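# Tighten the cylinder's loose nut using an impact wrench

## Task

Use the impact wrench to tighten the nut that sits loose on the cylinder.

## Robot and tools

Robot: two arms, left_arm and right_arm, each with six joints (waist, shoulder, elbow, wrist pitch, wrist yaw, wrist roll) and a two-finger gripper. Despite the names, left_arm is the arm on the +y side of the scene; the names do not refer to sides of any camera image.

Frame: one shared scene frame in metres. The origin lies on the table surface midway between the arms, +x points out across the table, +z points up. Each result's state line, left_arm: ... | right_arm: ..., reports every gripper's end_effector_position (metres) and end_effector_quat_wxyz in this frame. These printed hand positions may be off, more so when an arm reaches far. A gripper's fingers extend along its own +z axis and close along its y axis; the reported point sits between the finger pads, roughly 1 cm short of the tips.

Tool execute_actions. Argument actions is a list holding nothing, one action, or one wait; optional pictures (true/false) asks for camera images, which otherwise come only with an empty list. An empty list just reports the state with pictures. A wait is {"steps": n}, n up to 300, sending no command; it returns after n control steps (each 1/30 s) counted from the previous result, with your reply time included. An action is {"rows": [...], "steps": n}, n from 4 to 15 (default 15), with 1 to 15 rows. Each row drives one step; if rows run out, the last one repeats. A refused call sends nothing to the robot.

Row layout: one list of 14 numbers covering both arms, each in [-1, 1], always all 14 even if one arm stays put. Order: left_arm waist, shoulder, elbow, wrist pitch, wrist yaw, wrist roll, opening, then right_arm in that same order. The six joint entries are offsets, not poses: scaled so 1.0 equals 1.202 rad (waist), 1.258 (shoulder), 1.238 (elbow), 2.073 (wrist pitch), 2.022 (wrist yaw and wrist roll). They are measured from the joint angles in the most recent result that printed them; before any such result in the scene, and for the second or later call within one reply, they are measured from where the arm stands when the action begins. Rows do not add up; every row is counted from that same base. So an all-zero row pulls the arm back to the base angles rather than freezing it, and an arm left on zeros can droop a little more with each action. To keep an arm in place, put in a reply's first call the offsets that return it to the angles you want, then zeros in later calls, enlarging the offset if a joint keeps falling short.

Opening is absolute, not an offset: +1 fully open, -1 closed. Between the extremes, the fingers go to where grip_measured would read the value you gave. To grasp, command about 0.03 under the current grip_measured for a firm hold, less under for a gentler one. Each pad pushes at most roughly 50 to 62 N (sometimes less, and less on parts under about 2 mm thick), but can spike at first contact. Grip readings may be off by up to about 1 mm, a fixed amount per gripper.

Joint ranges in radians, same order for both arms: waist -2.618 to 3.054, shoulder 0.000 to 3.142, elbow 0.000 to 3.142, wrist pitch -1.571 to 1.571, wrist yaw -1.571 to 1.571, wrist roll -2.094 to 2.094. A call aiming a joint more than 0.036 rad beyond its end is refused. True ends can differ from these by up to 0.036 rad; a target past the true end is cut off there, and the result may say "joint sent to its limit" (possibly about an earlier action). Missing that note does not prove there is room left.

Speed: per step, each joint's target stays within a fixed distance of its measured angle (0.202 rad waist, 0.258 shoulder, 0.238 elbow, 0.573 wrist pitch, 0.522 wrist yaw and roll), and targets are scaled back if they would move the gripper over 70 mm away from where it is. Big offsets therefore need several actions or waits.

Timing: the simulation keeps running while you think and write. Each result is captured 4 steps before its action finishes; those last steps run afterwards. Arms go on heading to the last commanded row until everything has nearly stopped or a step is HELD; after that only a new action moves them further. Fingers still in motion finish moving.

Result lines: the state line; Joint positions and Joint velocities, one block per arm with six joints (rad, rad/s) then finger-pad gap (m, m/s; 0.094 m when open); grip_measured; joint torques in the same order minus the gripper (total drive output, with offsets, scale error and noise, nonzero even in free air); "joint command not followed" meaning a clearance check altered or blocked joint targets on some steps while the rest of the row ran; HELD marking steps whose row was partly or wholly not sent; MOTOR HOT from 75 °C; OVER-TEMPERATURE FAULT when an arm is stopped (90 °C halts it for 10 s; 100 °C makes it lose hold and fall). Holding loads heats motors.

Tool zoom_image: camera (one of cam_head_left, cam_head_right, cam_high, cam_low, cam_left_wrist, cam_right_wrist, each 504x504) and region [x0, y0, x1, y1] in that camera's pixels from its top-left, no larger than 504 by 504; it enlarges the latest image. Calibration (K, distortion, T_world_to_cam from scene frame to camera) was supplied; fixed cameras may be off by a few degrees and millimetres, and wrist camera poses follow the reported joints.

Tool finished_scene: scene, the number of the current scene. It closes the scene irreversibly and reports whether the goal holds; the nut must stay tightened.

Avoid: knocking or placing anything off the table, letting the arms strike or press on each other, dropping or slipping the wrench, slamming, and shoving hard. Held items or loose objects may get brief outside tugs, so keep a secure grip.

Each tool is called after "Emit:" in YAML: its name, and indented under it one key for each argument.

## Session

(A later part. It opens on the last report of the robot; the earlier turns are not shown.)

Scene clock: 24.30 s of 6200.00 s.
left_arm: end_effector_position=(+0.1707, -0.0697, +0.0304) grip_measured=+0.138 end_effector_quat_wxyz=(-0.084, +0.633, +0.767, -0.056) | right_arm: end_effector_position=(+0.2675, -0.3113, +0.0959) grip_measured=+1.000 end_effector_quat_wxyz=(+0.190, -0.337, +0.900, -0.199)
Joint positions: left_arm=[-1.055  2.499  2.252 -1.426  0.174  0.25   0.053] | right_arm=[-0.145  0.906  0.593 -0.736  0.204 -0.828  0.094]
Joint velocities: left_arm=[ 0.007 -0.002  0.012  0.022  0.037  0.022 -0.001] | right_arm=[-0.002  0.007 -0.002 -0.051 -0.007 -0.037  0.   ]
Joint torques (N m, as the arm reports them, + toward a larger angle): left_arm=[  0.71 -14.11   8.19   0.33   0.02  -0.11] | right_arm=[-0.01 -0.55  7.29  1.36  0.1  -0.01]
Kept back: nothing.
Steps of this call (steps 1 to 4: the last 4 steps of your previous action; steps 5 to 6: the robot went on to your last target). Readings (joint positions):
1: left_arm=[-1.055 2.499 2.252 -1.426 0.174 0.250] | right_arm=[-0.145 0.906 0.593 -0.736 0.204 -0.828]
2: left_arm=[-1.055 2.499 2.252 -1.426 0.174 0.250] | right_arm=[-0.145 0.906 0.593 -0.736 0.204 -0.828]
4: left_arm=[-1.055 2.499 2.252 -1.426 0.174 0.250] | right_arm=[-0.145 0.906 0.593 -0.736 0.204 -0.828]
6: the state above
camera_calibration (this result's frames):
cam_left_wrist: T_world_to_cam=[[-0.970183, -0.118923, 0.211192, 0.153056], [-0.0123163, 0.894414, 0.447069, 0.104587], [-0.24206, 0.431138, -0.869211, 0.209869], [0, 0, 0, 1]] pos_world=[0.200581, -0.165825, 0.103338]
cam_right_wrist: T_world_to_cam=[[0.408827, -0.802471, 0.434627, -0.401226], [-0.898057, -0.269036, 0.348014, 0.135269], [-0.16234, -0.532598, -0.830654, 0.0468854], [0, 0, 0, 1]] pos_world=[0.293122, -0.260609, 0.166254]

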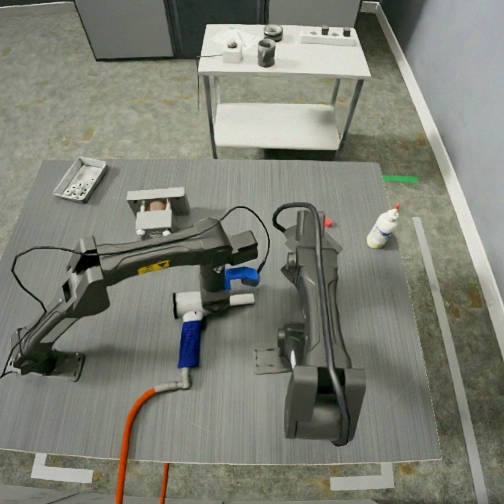

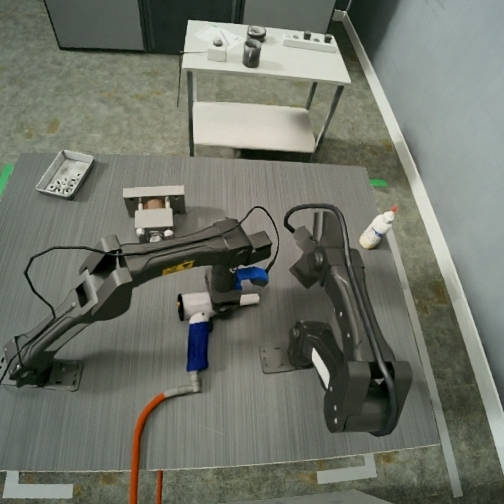

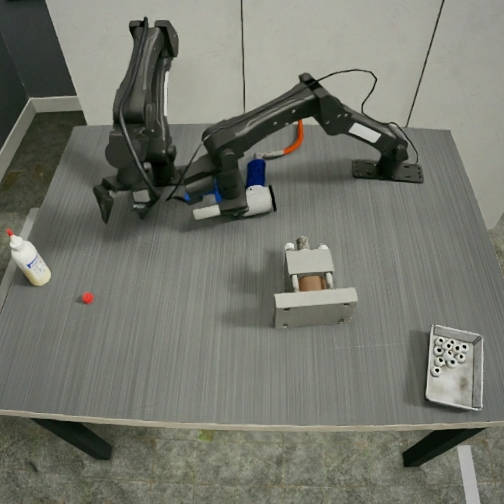

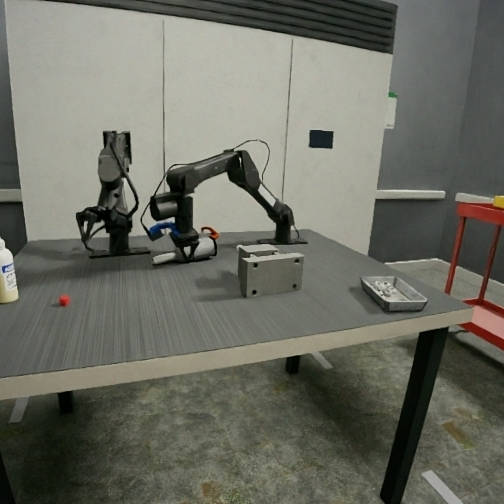

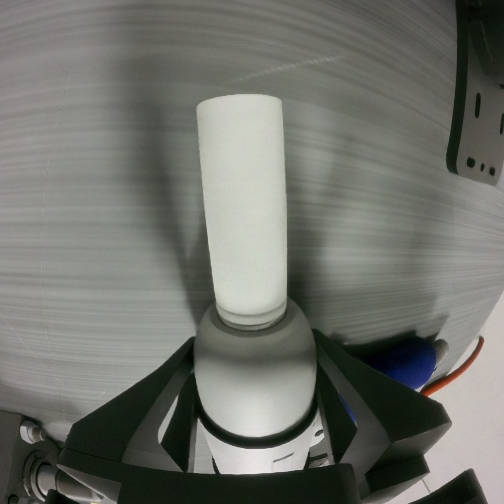

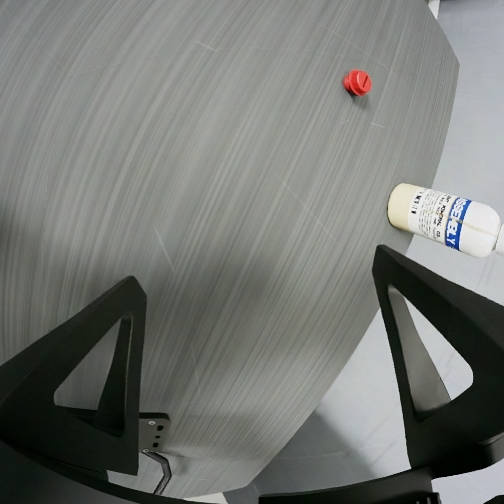

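Emit:
execute_actions:
  actions:
    - {"rows":[[0.006,-0.023,0.025,0.008,0.008,-0.004,0.04,0,0,0,0.008,0,0,1],[0.007,-0.038,0.028,0.01,0.015,-0.004,0.04,0,0,0,0.008,0,0,1],[0.008,-0.056,0.029,0.014,0.022,-0.004,0.04,0,0,0,0.008,0,0,1],[0.01,-0.077,0.024,0.02,0.029,-0.007,0.04,0,0,0,0.008,0,0,1],[0.013,-0.101,0.014,0.027,0.035,-0.014,0.04,0,0,0,0.008,0,0,1],[0.016,-0.119,-0.004,0.035,0.034,-0.026,0.04,0,0,0,0.008,0,0,1],[0.02,-0.139,-0.026,0.045,0.032,-0.042,0.04,0,0,0,0.008,0,0,1],[0.024,-0.162,-0.054,0.056,0.029,-0.062,0.04,0,0,0,0.008,0,0,1],[0.028,-0.187,-0.085,0.069,0.027,-0.086,0.04,0,0,0,0.008,0,0,1],[0.033,-0.214,-0.12,0.082,0.024,-0.114,0.04,0,0,0,0.008,0,0,1],[0.038,-0.243,-0.159,0.096,0.021,-0.145,0.04,0,0,0,0.008,0,0,1],[0.043,-0.274,-0.2,0.11,0.018,-0.179,0.04,0,0,0,0.008,0,0,1],[0.049,-0.305,-0.244,0.126,0.015,-0.215,0.04,0,0,0,0.008,0,0,1],[0.054,-0.337,-0.289,0.141,0.012,-0.253,0.04,0,0,0,0.008,0,0,1],[0.06,-0.369,-0.335,0.157,0.009,-0.293,0.04,0,0,0,0.008,0,0,1]],"steps":15}

Emit:
execute_actions:
  actions:
    - {"rows":[[0.028,-0.175,-0.128,0.083,0.026,-0.218,0.04,0.002,0,0,0.008,-0.001,0,1],[0.034,-0.207,-0.175,0.099,0.023,-0.259,0.04,0.007,0,0,0.008,-0.004,0,1],[0.039,-0.239,-0.221,0.114,0.02,-0.299,0.04,0.016,0,0,0.008,-0.01,0,1],[0.044,-0.269,-0.267,0.129,0.017,-0.339,0.04,0.027,0,0,0.008,-0.017,0,1],[0.05,-0.298,-0.31,0.143,0.014,-0.377,0.04,0.042,0,0,0.008,-0.025,0,1],[0.054,-0.325,-0.352,0.156,0.012,-0.413,0.04,0.057,0,0,0.008,-0.035,0,1],[0.059,-0.35,-0.39,0.168,0.009,-0.447,0.04,0.074,0,0,0.008,-0.045,0,1],[0.063,-0.373,-0.425,0.179,0.007,-0.478,0.04,0.092,0,0,0.008,-0.055,0,1],[0.066,-0.394,-0.457,0.189,0.005,-0.506,0.04,0.109,0,0,0.008,-0.065,0,1],[0.069,-0.411,-0.484,0.197,0.003,-0.53,0.04,0.125,0,0,0.008,-0.075,0,1],[0.072,-0.426,-0.507,0.205,0.002,-0.55,0.04,0.139,0,0,0.008,-0.083,0,1],[0.074,-0.438,-0.525,0.21,0.001,-0.566,0.04,0.15,0,0,0.008,-0.09,0,1],[0.075,-0.446,-0.538,0.214,0,-0.578,0.04,0.159,0,0,0.008,-0.096,0,1],[0.076,-0.451,-0.546,0.217,-0.001,-0.585,0.04,0.164,0,0,0.008,-0.099,0,1],[0.077,-0.453,-0.548,0.218,-0.001,-0.588,0.04,0.166,0,0,0.008,-0.1,0,1]],"steps":15}

Emit:
execute_actions:
  actions:
    - {"steps":14}
  pictures: true

Scene clock: 28.93 s of 6200.00 s.
left_arm: end_effector_position=(+0.1810, -0.0755, +0.0571) grip_measured=+0.138 end_effector_quat_wxyz=(-0.026, +0.591, +0.801, -0.088) | right_arm: end_effector_position=(+0.2675, -0.3113, +0.0959) grip_measured=+1.000 end_effector_quat_wxyz=(+0.190, -0.337, +0.900, -0.199)
Joint positions: left_arm=[-1.038  2.355  2.103 -1.283  0.18   0.146  0.053] | right_arm=[-0.145  0.906  0.593 -0.736  0.204 -0.828  0.094]
Joint velocities: left_arm=[ 0.129 -1.062 -1.214  0.755 -0.125 -1.062 -0.   ] | right_arm=[ 0.002  0.012 -0.007  0.007 -0.007 -0.066  0.   ]
Joint torques (N m, as the arm reports them, + toward a larger angle): left_arm=[  1.5  -20.15   8.23  -0.25   0.46  -0.46] | right_arm=[-0.01 -0.53  7.26  1.35  0.1  -0.02]
Steps of this call (steps 1 to 15: the robot went on to your last target; steps 16 to 90: nothing new was sent; then 1.27 s passed at rest; steps 91 to 101: the first 11 steps of this action). Readings (joint positions):
91: left_arm=[-1.055 2.499 2.252 -1.426 0.175 0.250] | right_arm=[-0.145 0.906 0.593 -0.736 0.204 -0.828]
92: left_arm=[-1.055 2.498 2.252 -1.426 0.175 0.250] | right_arm=[-0.145 0.906 0.593 -0.736 0.204 -0.828]
94: left_arm=[-1.055 2.494 2.252 -1.424 0.177 0.250] | right_arm=[-0.145 0.906 0.593 -0.736 0.204 -0.828]
98: left_arm=[-1.050 2.445 2.202 -1.362 0.183 0.226] | right_arm=[-0.145 0.906 0.593 -0.736 0.204 -0.828]
101: the state above

Scene clock: 29.43 s of 6200.00 s.
left_arm: end_effector_position=(+0.1774, +0.0393, +0.0826) grip_measured=+0.137 end_effector_quat_wxyz=(+0.012, +0.103, +0.989, -0.109) | right_arm: end_effector_position=(+0.2721, -0.2656, +0.0938) grip_measured=+1.000 end_effector_quat_wxyz=(+0.220, -0.406, +0.875, -0.146)
Joint positions: left_arm=[-0.942  1.757  1.307 -0.931  0.113 -0.829  0.053] | right_arm=[-0.016  0.906  0.593 -0.735  0.114 -0.828  0.094]
Joint velocities: left_arm=[ 0.037 -0.637 -1.16   0.33   0.022 -1.619  0.   ] | right_arm=[ 0.564  0.002 -0.007 -0.051 -0.52  -0.037  0.   ]
Joint torques (N m, as the arm reports them, + toward a larger angle): left_arm=[  1.26 -13.14  10.34   2.06   0.56  -1.01] | right_arm=[ 0.31 -0.54  7.29  1.32  0.01  0.  ]
Steps of this call (steps 1 to 4: the last 4 steps of your previous action; steps 5 to 15: the first 11 steps of this action, its rows measured from where the robot was after step 4). Readings (joint positions):
4: left_arm=[-1.010 2.188 1.912 -1.182 0.160 -0.047] | right_arm=[-0.145 0.906 0.593 -0.736 0.204 -0.828]
5: left_arm=[-1.002 2.139 1.852 -1.151 0.155 -0.115] | right_arm=[-0.145 0.906 0.593 -0.736 0.204 -0.828]
6: left_arm=[-0.993 2.088 1.785 -1.116 0.149 -0.191] | right_arm=[-0.145 0.906 0.593 -0.736 0.204 -0.828]
8: left_arm=[-0.976 1.992 1.661 -1.060 0.139 -0.347] | right_arm=[-0.138 0.906 0.593 -0.736 0.200 -0.828]
12: left_arm=[-0.952 1.836 1.441 -0.974 0.118 -0.644] | right_arm=[-0.077 0.906 0.593 -0.736 0.162 -0.828]
15: the state above

Scene clock: 29.90 s of 6200.00 s.
left_arm: end_effector_position=(+0.1686, +0.0551, +0.0707) grip_measured=+0.137 end_effector_quat_wxyz=(+0.000, -0.028, +0.993, -0.115) | right_arm: end_effector_position=(+0.2700, -0.2333, +0.0928) grip_measured=+1.000 end_effector_quat_wxyz=(+0.241, -0.446, +0.857, -0.095)
Joint positions: left_arm=[-0.941  1.692  1.18  -0.859  0.113 -1.092  0.053] | right_arm=[ 0.048  0.906  0.593 -0.735  0.015 -0.828  0.094]
Joint velocities: left_arm=[-0.022 -0.027 -0.027  0.11   0.007 -0.095  0.   ] | right_arm=[-0.002 -0.007  0.017 -0.095 -0.022  0.037  0.   ]
Joint torques (N m, as the arm reports them, + toward a larger angle): left_arm=[  1.83 -12.79  10.5    1.95   0.43  -1.37] | right_arm=[ 0.52 -0.55  7.28  1.36 -0.06 -0.01]
Kept back: nothing.
Steps of this call (steps 1 to 4: the last 4 steps of your previous action; steps 5 to 14: the robot went on to your last target). Readings (joint positions):
1: left_arm=[-0.941 1.738 1.271 -0.921 0.112 -0.879] | right_arm=[0.002 0.906 0.593 -0.735 0.097 -0.828]
2: left_arm=[-0.941 1.723 1.241 -0.915 0.112 -0.923] | right_arm=[0.018 0.906 0.593 -0.735 0.081 -0.828]
4: left_arm=[-0.941 1.704 1.199 -0.909 0.112 -0.991] | right_arm=[0.039 0.906 0.593 -0.735 0.054 -0.828]
8: left_arm=[-0.941 1.698 1.180 -0.902 0.112 -1.058] | right_arm=[0.048 0.906 0.593 -0.735 0.027 -0.828]
14: the state above
camera_calibration (this result's frames):
cam_left_wrist: T_world_to_cam=[[-0.0178509, -0.970069, 0.242174, 0.0415149], [-0.910996, 0.115595, 0.395884, 0.172911], [-0.412029, -0.213552, -0.885792, 0.255919], [0, 0, 0, 1]] pos_world=[0.263708, 0.0749368, 0.148185]
cam_right_wrist: T_world_to_cam=[[0.630135, -0.713581, 0.306158, -0.365389], [-0.7759, -0.563332, 0.283966, 0.0638139], [-0.0301645, -0.416485, -0.908642, 0.084895], [0, 0, 0, 1]] pos_world=[0.282318, -0.189429, 0.170885]

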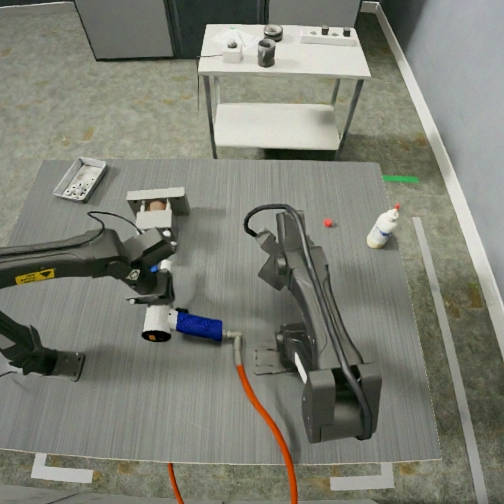

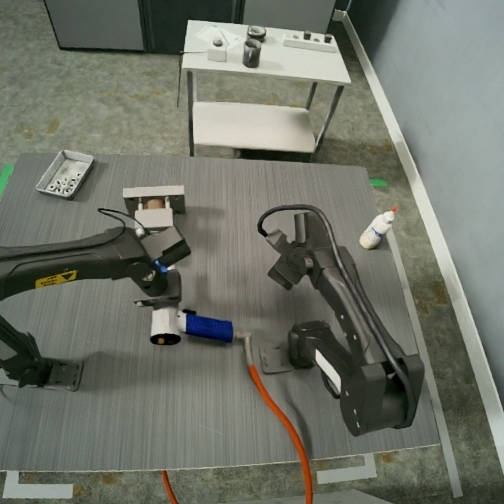

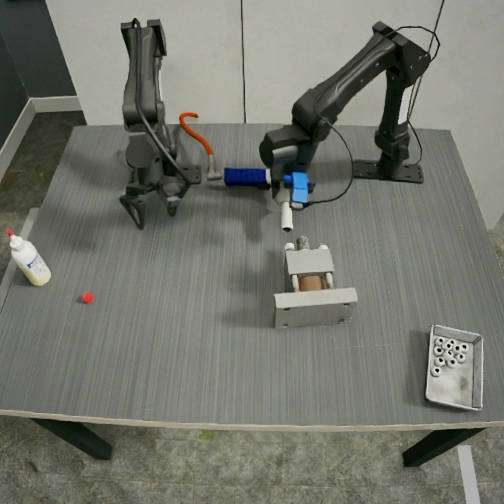

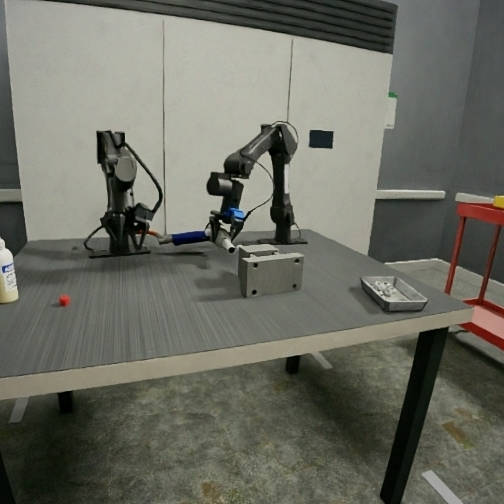

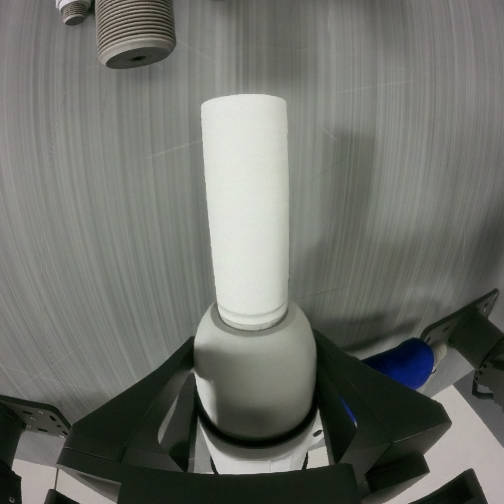

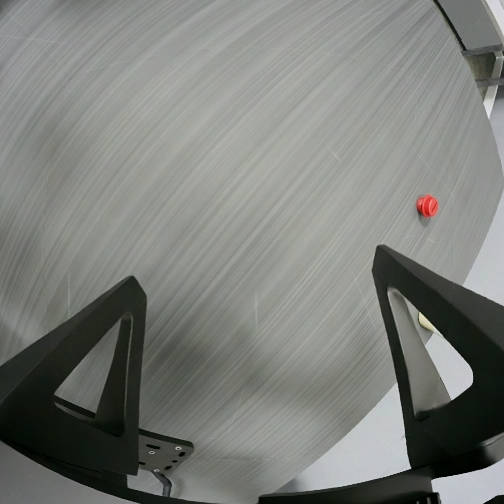

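Emit:
execute_actions:
  actions: []

Scene clock: 30.03 s of 6200.00 s.
left_arm: end_effector_position=(+0.1692, +0.0540, +0.0711) grip_measured=+0.137 end_effector_quat_wxyz=(+0.001, -0.031, +0.993, -0.117) | right_arm: end_effector_position=(+0.2699, -0.2329, +0.0928) grip_measured=+1.000 end_effector_quat_wxyz=(+0.241, -0.446, +0.857, -0.094)
Joint positions: left_arm=[-0.941  1.691  1.18  -0.854  0.113 -1.098  0.053] | right_arm=[ 0.048  0.906  0.593 -0.735  0.013 -0.828  0.094]
Joint velocities: left_arm=[-0.017  0.012  0.002 -0.066  0.037  0.007  0.001] | right_arm=[-0.002 -0.012 -0.017 -0.051  0.007 -0.007  0.   ]
Joint torques (N m, as the arm reports them, + toward a larger angle): left_arm=[  1.8  -12.97  10.43   2.11   0.44  -1.41] | right_arm=[ 0.5  -0.55  7.3   1.35 -0.09 -0.01]
Kept back: nothing.
Steps of this call (steps 1 to 4: the robot went on to your last target). Readings (joint positions):
1: left_arm=[-0.941 1.691 1.180 -0.856 0.113 -1.095] | right_arm=[0.048 0.906 0.593 -0.735 0.014 -0.828]
2: left_arm=[-0.941 1.691 1.180 -0.854 0.113 -1.097] | right_arm=[0.048 0.906 0.593 -0.735 0.014 -0.828]
4: the state above
camera_calibration (this result's frames):
cam_left_wrist: T_world_to_cam=[[-0.012809, -0.969028, 0.246619, 0.0391998], [-0.912208, 0.112338, 0.394026, 0.173976], [-0.409527, -0.219921, -0.885394, 0.256178], [0, 0, 0, 1]] pos_world=[0.264116, 0.0747805, 0.1486]
cam_right_wrist: T_world_to_cam=[[0.631033, -0.71346, 0.304587, -0.365134], [-0.775178, -0.564776, 0.283066, 0.063555], [-0.0299334, -0.414733, -0.909451, 0.085478], [0, 0, 0, 1]] pos_world=[0.282237, -0.189164, 0.170963]

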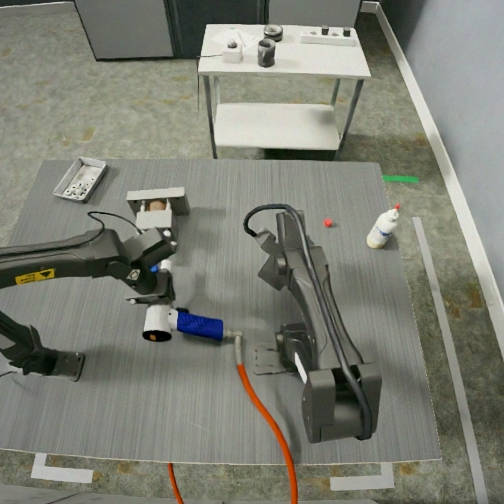

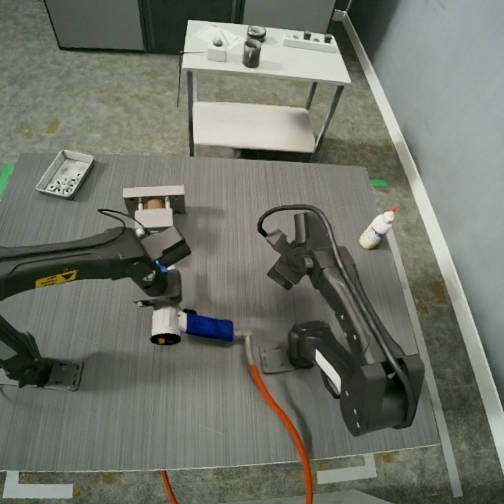

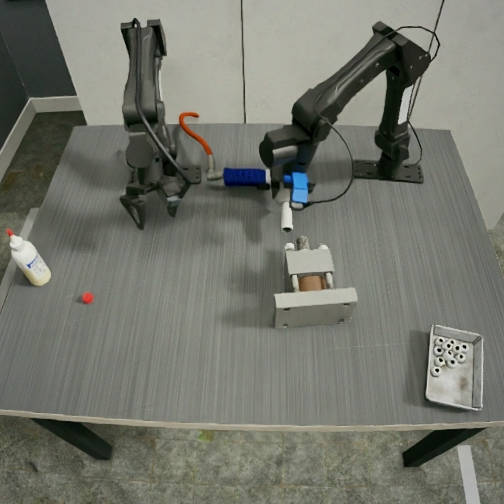

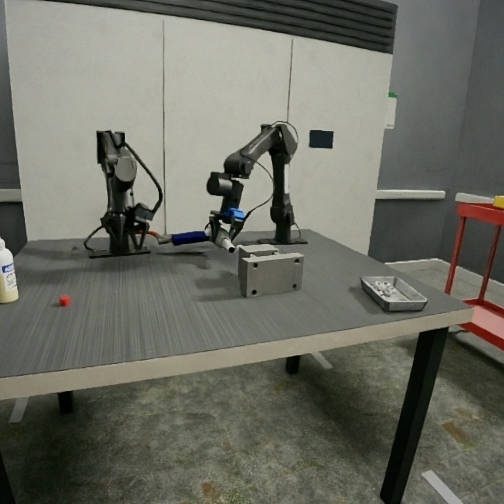

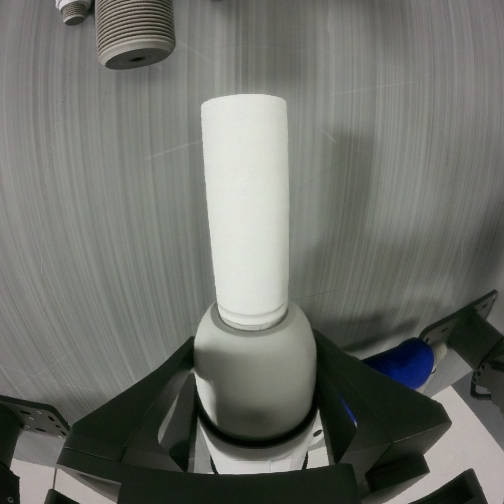

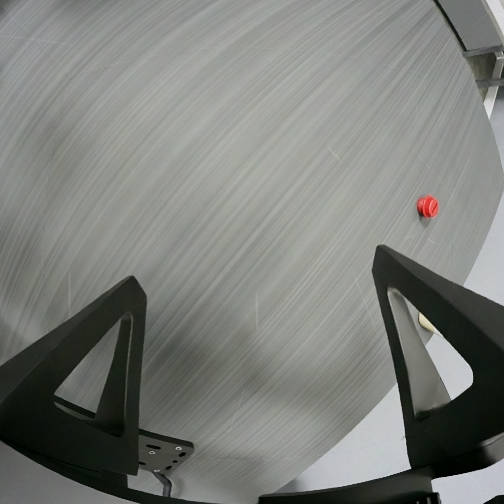

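Emit:
zoom_image:
  camera: "cam_left_wrist"
  region: [40, 0, 300, 130]

Emit:
zoom_image:
  camera: "cam_high"
  region: [170, 100, 350, 270]

Emit:
zoom_image:
  camera: "cam_low"
  region: [130, 190, 280, 280]

Region (40, 0, 300, 130) of cam_left_wrist's 504x504 image, scaled by 1.938, with more detail than that image has.

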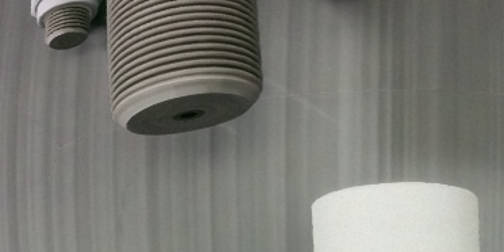

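Region (170, 100, 350, 270) of cam_high's 504x504 image, scaled by 2.800, with more detail than that image has.

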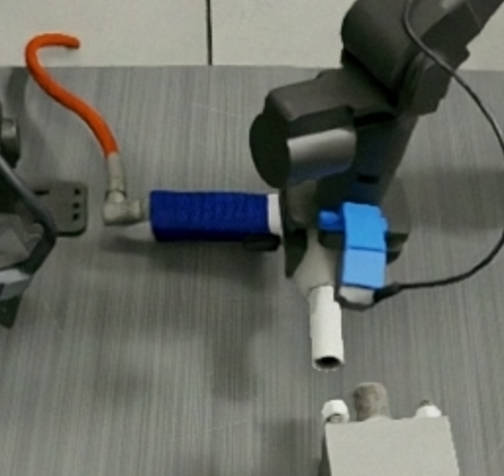

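Region (130, 190, 280, 280) of cam_low's 504x504 image, scaled by 3.360, with more detail than that image has; it fills the top 302 rows of this view, and the rest is white.

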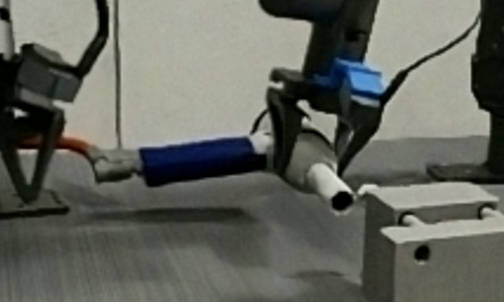

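Emit:
execute_actions:
  actions:
    - {"rows":[[0.02,-0.057,0.047,0.06,0.02,-0.069,0.04,0.007,0,0.003,0.007,-0.015,0,1],[0.022,-0.055,0.053,0.061,0.017,-0.07,0.04,0.015,0,0.008,0.006,-0.035,0,1],[0.024,-0.052,0.06,0.062,0.012,-0.071,0.04,0.028,0,0.015,0.005,-0.065,0,1],[0.028,-0.048,0.068,0.063,0.006,-0.072,0.04,0.046,0,0.023,0.003,-0.1,0,1],[0.032,-0.043,0.077,0.064,0,-0.074,0.04,0.068,0,0.032,0.001,-0.14,0,1],[0.037,-0.038,0.086,0.066,-0.007,-0.075,0.04,0.093,0,0.04,-0.001,-0.18,0,1],[0.042,-0.032,0.095,0.067,-0.014,-0.077,0.04,0.12,0,0.047,-0.003,-0.22,0,1],[0.047,-0.026,0.103,0.068,-0.02,-0.078,0.04,0.148,0,0.053,-0.004,-0.26,0,1],[0.053,-0.02,0.111,0.069,-0.026,-0.079,0.04,0.175,0,0.057,-0.005,-0.295,0,1],[0.057,-0.015,0.118,0.07,-0.031,-0.08,0.04,0.2,0,0.058,-0.005,-0.325,0,1],[0.062,-0.01,0.123,0.07,-0.034,-0.081,0.04,0.223,0,0.058,-0.005,-0.35,0,1],[0.065,-0.006,0.127,0.07,-0.036,-0.081,0.04,0.242,0,0.058,-0.005,-0.366,0,1],[0.068,-0.003,0.13,0.07,-0.036,-0.081,0.04,0.256,0,0.058,-0.005,-0.375,0,1],[0.069,-0.002,0.131,0.07,-0.036,-0.081,0.04,0.264,0,0.058,-0.005,-0.378,0,1],[0.07,-0.001,0.131,0.07,-0.036,-0.081,0.04,0.267,0,0.058,-0.005,-0.378,0,1]],"steps":15}

Emit:
execute_actions:
  actions:
    - {"steps":16}
  pictures: true

Scene clock: 34.87 s of 6200.00 s.
left_arm: end_effector_position=(+0.1849, +0.0579, +0.0698) grip_measured=+0.137 end_effector_quat_wxyz=(+0.015, -0.049, +0.993, -0.107) | right_arm: end_effector_position=(+0.2337, -0.1139, +0.1227) grip_measured=+1.000 end_effector_quat_wxyz=(+0.313, -0.569, +0.749, +0.131)
Joint positions: left_arm=[-0.913  1.713  1.203 -0.86   0.081 -1.104  0.053] | right_arm=[ 0.259  0.906  0.638 -0.738 -0.422 -0.828  0.094]
Joint velocities: left_arm=[ 0.154  0.242  0.247 -0.007 -0.139 -0.051 -0.001] | right_arm=[ 0.891 -0.022  0.144  0.022 -1.81   0.066  0.   ]
Joint torques (N m, as the arm reports them, + toward a larger angle): left_arm=[  2.51 -10.83  14.13   2.19   0.02  -1.43] | right_arm=[ 0.03 -0.53  9.    1.13 -0.26  0.  ]
Steps of this call (steps 1 to 15: the robot went on to your last target; steps 16 to 134: nothing new was sent; steps 135 to 145: the first 11 steps of this action). Readings (joint positions):
135: left_arm=[-0.941 1.691 1.180 -0.854 0.113 -1.099] | right_arm=[0.048 0.906 0.593 -0.735 0.009 -0.828]
136: left_arm=[-0.941 1.691 1.180 -0.854 0.113 -1.099] | right_arm=[0.049 0.906 0.593 -0.735 0.001 -0.828]
138: left_arm=[-0.940 1.691 1.180 -0.854 0.112 -1.101] | right_arm=[0.064 0.906 0.593 -0.735 -0.041 -0.828]
142: left_arm=[-0.929 1.693 1.183 -0.856 0.100 -1.104] | right_arm=[0.162 0.906 0.614 -0.738 -0.234 -0.828]
145: the state above

Scene clock: 35.40 s of 6200.00 s.
left_arm: end_effector_position=(+0.2082, +0.0555, +0.0716) grip_measured=+0.137 end_effector_quat_wxyz=(+0.038, -0.069, +0.991, -0.107) | right_arm: end_effector_position=(+0.1844, -0.0606, +0.1492) grip_measured=+1.000 end_effector_quat_wxyz=(+0.322, -0.615, +0.661, +0.285)
Joint positions: left_arm=[-0.881  1.744  1.244 -0.846  0.044 -1.108  0.053] | right_arm=[ 0.362  0.906  0.644 -0.739 -0.725 -0.828  0.094]
Joint velocities: left_arm=[ 0.022  0.007 -0.002  0.007 -0.037  0.066 -0.   ] | right_arm=[ 0.002 -0.017 -0.032 -0.051 -0.022  0.007  0.   ]
Joint torques (N m, as the arm reports them, + toward a larger angle): left_arm=[  1.79 -11.98  14.17   2.28   0.01  -1.6 ] | right_arm=[ 0.45 -0.5   9.38  1.1  -0.48 -0.01]
Kept back: nothing.
Steps of this call (steps 1 to 4: the last 4 steps of your previous action; steps 5 to 16: the robot went on to your last target). Readings (joint positions):
1: left_arm=[-0.907 1.721 1.211 -0.859 0.075 -1.104] | right_arm=[0.289 0.906 0.642 -0.738 -0.480 -0.828]
2: left_arm=[-0.901 1.729 1.218 -0.858 0.069 -1.104] | right_arm=[0.315 0.906 0.643 -0.738 -0.532 -0.828]
4: left_arm=[-0.891 1.739 1.228 -0.853 0.059 -1.104] | right_arm=[0.350 0.906 0.644 -0.739 -0.609 -0.828]
8: left_arm=[-0.881 1.744 1.238 -0.846 0.046 -1.105] | right_arm=[0.362 0.906 0.644 -0.739 -0.685 -0.828]
16: the state above
camera_calibration (this result's frames):
cam_left_wrist: T_world_to_cam=[[0.0533366, -0.972184, 0.228063, 0.0287087], [-0.941554, 0.0271111, 0.335768, 0.224154], [-0.332611, -0.232643, -0.913918, 0.25963], [0, 0, 0, 1]] pos_world=[0.295878, 0.0822342, 0.15547]
cam_right_wrist: T_world_to_cam=[[0.97651, -0.178951, -0.120016, -0.173382], [-0.196887, -0.967349, -0.159597, 0.0136773], [-0.0875371, 0.179478, -0.97986, 0.262755], [0, 0, 0, 1]] pos_world=[0.195003, -0.0649549, 0.238838]

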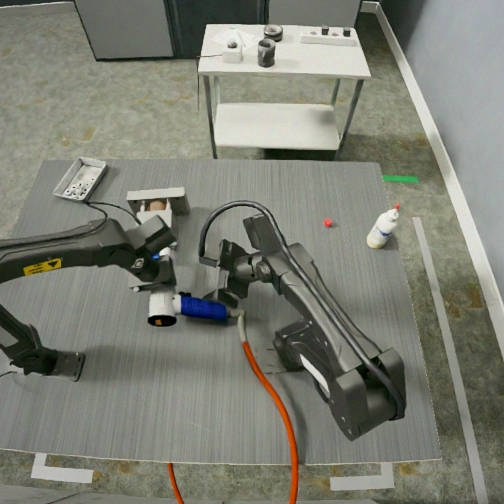

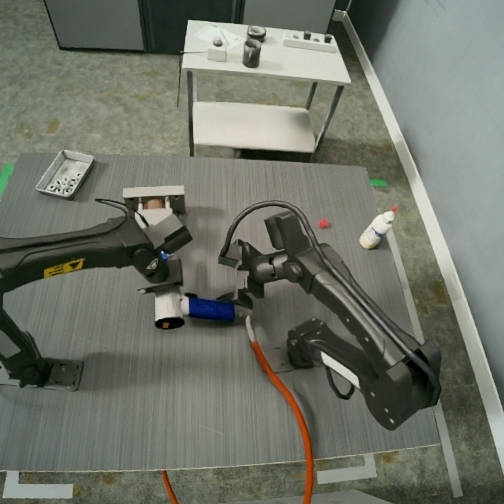

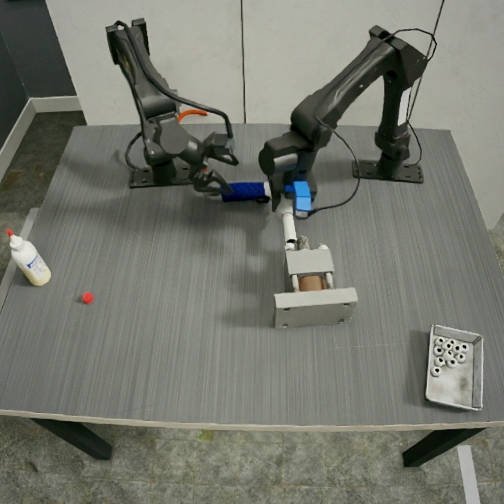

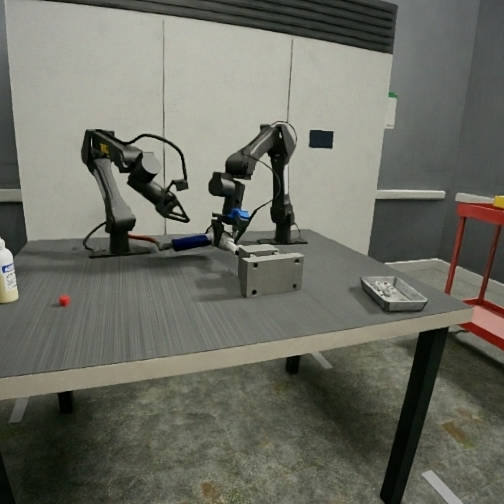

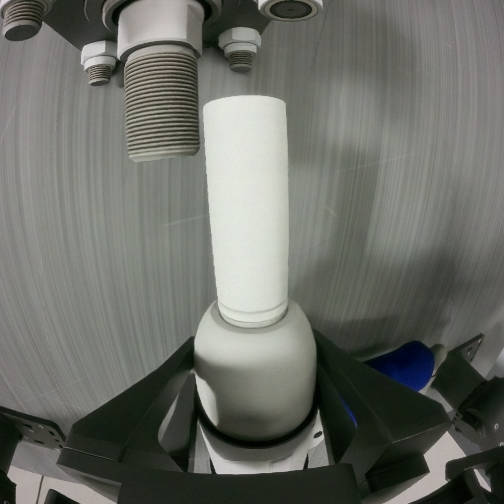

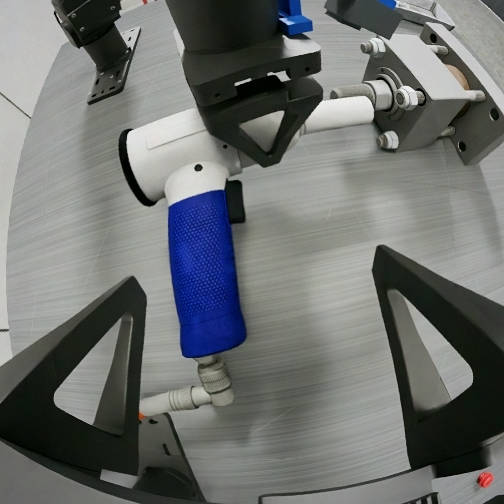

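Emit:
zoom_image:
  camera: "cam_left_wrist"
  region: [170, 0, 340, 130]

Emit:
zoom_image:
  camera: "cam_right_wrist"
  region: [290, 20, 480, 170]

Emit:
zoom_image:
  camera: "cam_left_wrist"
  region: [0, 0, 210, 170]

Region (170, 0, 340, 130) of cam_left_wrist's 504x504 image, scaled by 2.965, with more detail than that image has; it fills the top 385 rows of this view, and the rest is white.

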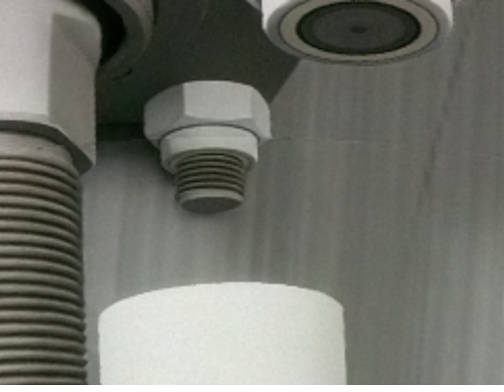

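Region (290, 20, 480, 170) of cam_right_wrist's 504x504 image, scaled by 2.653, with more detail than that image has; it fills the top 398 rows of this view, and the rest is white.

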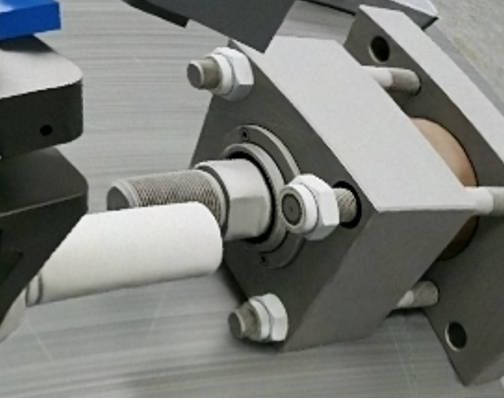

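Region (0, 0, 210, 170) of cam_left_wrist's 504x504 image, scaled by 2.400, with more detail than that image has; it fills the top 408 rows of this view, and the rest is white.

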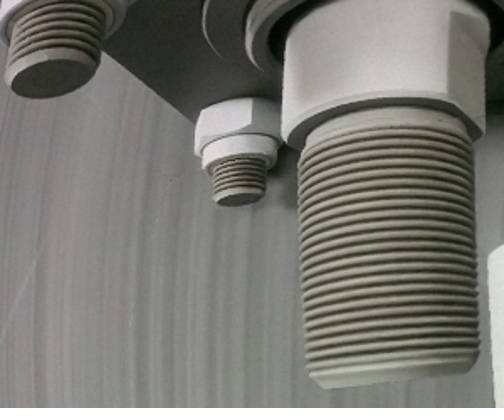

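Emit:
execute_actions:
  actions: []

Scene clock: 37.33 s of 6200.00 s.
left_arm: end_effector_position=(+0.2082, +0.0555, +0.0716) grip_measured=+0.137 end_effector_quat_wxyz=(+0.038, -0.069, +0.991, -0.107) | right_arm: end_effector_position=(+0.1836, -0.0599, +0.1499) grip_measured=+1.000 end_effector_quat_wxyz=(+0.322, -0.615, +0.659, +0.288)
Joint positions: left_arm=[-0.881  1.744  1.244 -0.846  0.044 -1.108  0.053] | right_arm=[ 0.362  0.906  0.644 -0.739 -0.732 -0.828  0.094]
Joint velocities: left_arm=[ 0.007  0.007  0.007 -0.022 -0.051 -0.022 -0.   ] | right_arm=[-0.007 -0.012  0.002 -0.007  0.037  0.037  0.   ]
Joint torques (N m, as the arm reports them, + toward a larger angle): left_arm=[  1.94 -11.93  14.14   2.3   -0.01  -1.6 ] | right_arm=[ 0.44 -0.51  9.37  1.1  -0.5  -0.02]
Kept back: nothing.
Steps of this call (steps 1 to 15: the robot went on to your last target; steps 16 to 58: nothing new was sent). Readings (joint positions):
1: left_arm=[-0.881 1.744 1.244 -0.846 0.044 -1.108] | right_arm=[0.362 0.906 0.644 -0.739 -0.726 -0.828]
2: left_arm=[-0.881 1.744 1.244 -0.846 0.044 -1.108] | right_arm=[0.362 0.906 0.644 -0.739 -0.727 -0.828]
4: left_arm=[-0.881 1.744 1.244 -0.846 0.044 -1.108] | right_arm=[0.362 0.906 0.644 -0.739 -0.729 -0.828]
8: left_arm=[-0.881 1.744 1.244 -0.846 0.044 -1.108] | right_arm=[0.362 0.906 0.644 -0.739 -0.731 -0.828]
58: the state above
All arms were judged still, so your last target was given up. Only a new action makes them travel on or press farther. Fingers that are still opening or closing keep moving.
camera_calibration (this result's frames):
cam_left_wrist: T_world_to_cam=[[0.0533366, -0.972184, 0.228063, 0.0287087], [-0.941554, 0.0271111, 0.335768, 0.224154], [-0.332611, -0.232643, -0.913918, 0.25963], [0, 0, 0, 1]] pos_world=[0.295878, 0.0822342, 0.15547]
cam_right_wrist: T_world_to_cam=[[0.976877, -0.174466, -0.123584, -0.171622], [-0.193539, -0.967222, -0.164394, 0.0143842], [-0.0908516, 0.18451, -0.978622, 0.263997], [0, 0, 0, 1]] pos_world=[0.194422, -0.0647396, 0.239508]

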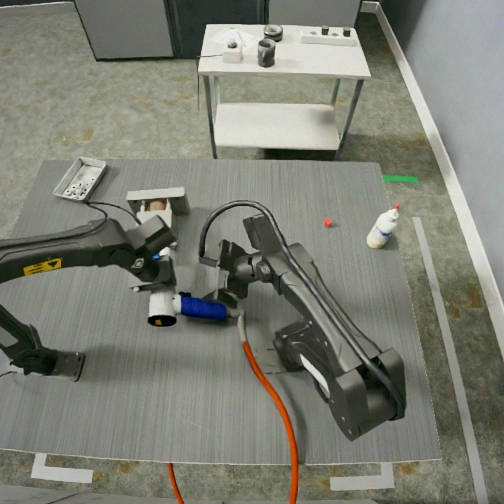

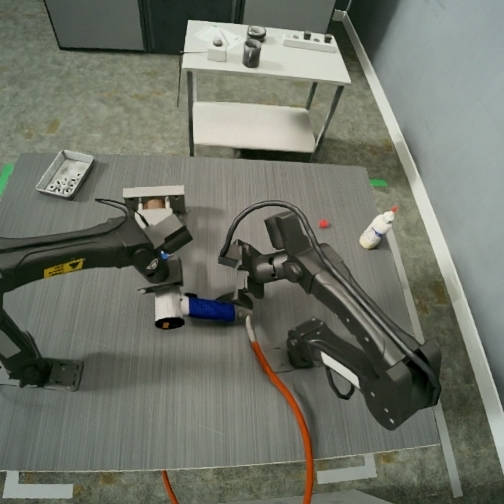

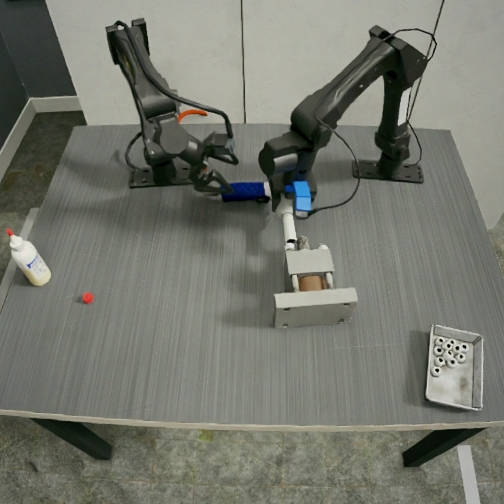

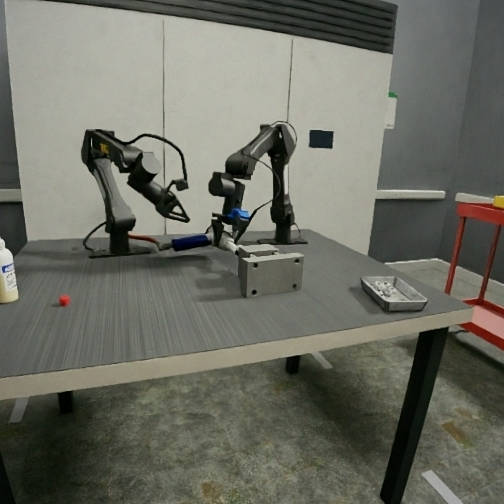

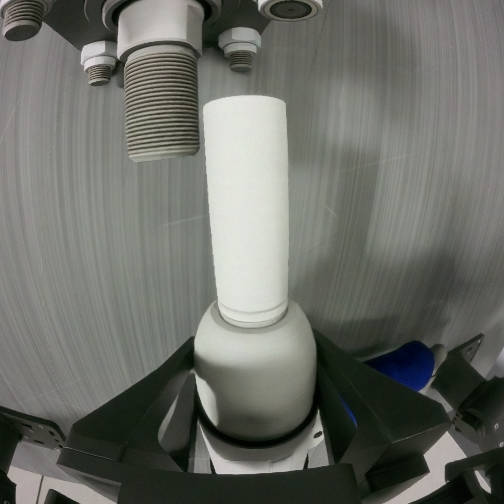

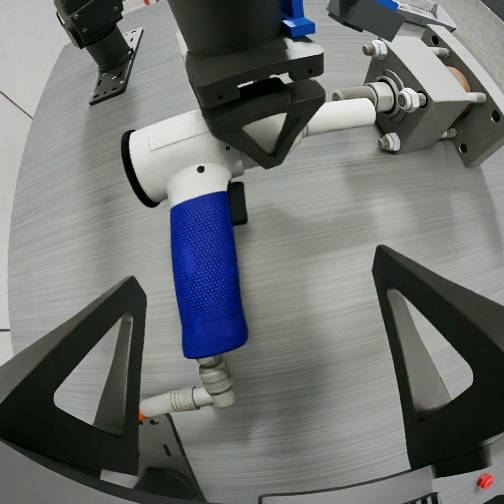

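Emit:
zoom_image:
  camera: "cam_right_wrist"
  region: [300, 20, 504, 180]

Emit:
zoom_image:
  camera: "cam_left_wrist"
  region: [0, 0, 340, 180]

Emit:
zoom_image:
  camera: "cam_low"
  region: [150, 180, 320, 310]

Region (300, 20, 504, 180) of cam_right_wrist's 504x504 image, scaled by 2.471, with more detail than that image has; it fills the top 395 rows of this view, and the rest is white.

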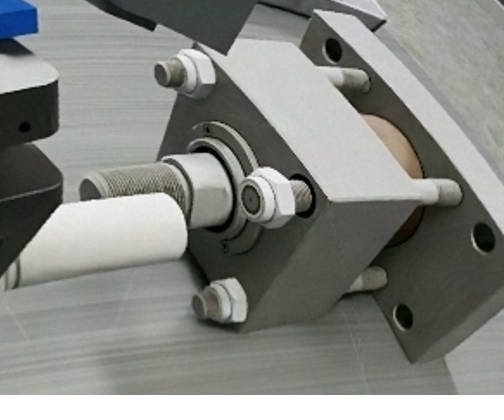

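Region (0, 0, 340, 180) of cam_left_wrist's 504x504 image, scaled by 1.482, with more detail than that image has; it fills the top 267 rows of this view, and the rest is white.

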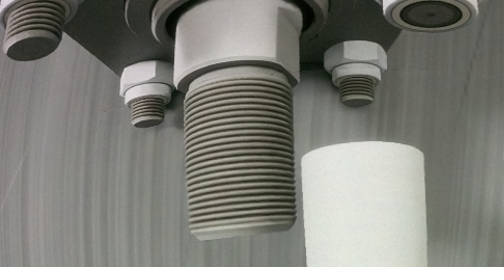

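Region (150, 180, 320, 310) of cam_low's 504x504 image, scaled by 2.965, with more detail than that image has; it fills the top 385 rows of this view, and the rest is white.

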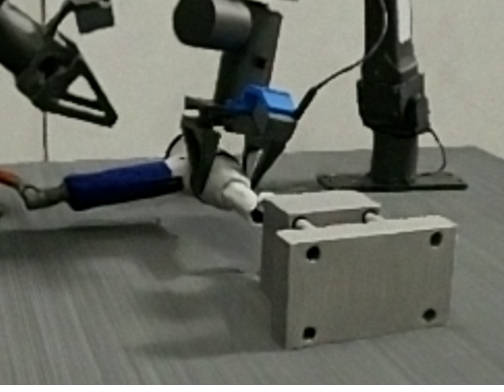

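Emit:
zoom_image:
  camera: "cam_right_wrist"
  region: [280, 70, 420, 160]

Emit:
zoom_image:
  camera: "cam_left_wrist"
  region: [170, 80, 340, 340]

Region (280, 70, 420, 160) of cam_right_wrist's 504x504 image, scaled by 3.600, with more detail than that image has; it fills the top 324 rows of this view, and the rest is white.

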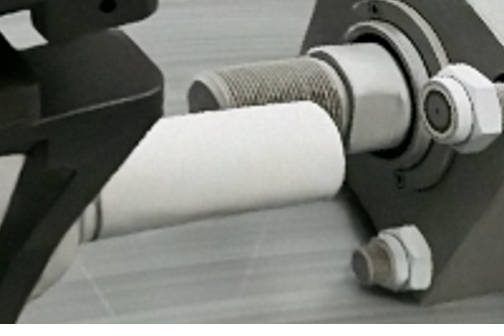

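Region (170, 80, 340, 340) of cam_left_wrist's 504x504 image, scaled by 1.938, with more detail than that image has; it fills the left 330 columns of this view, and the rest is white.

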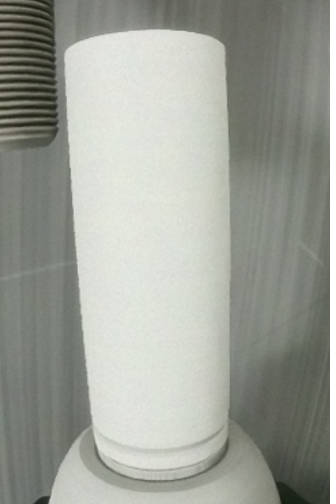

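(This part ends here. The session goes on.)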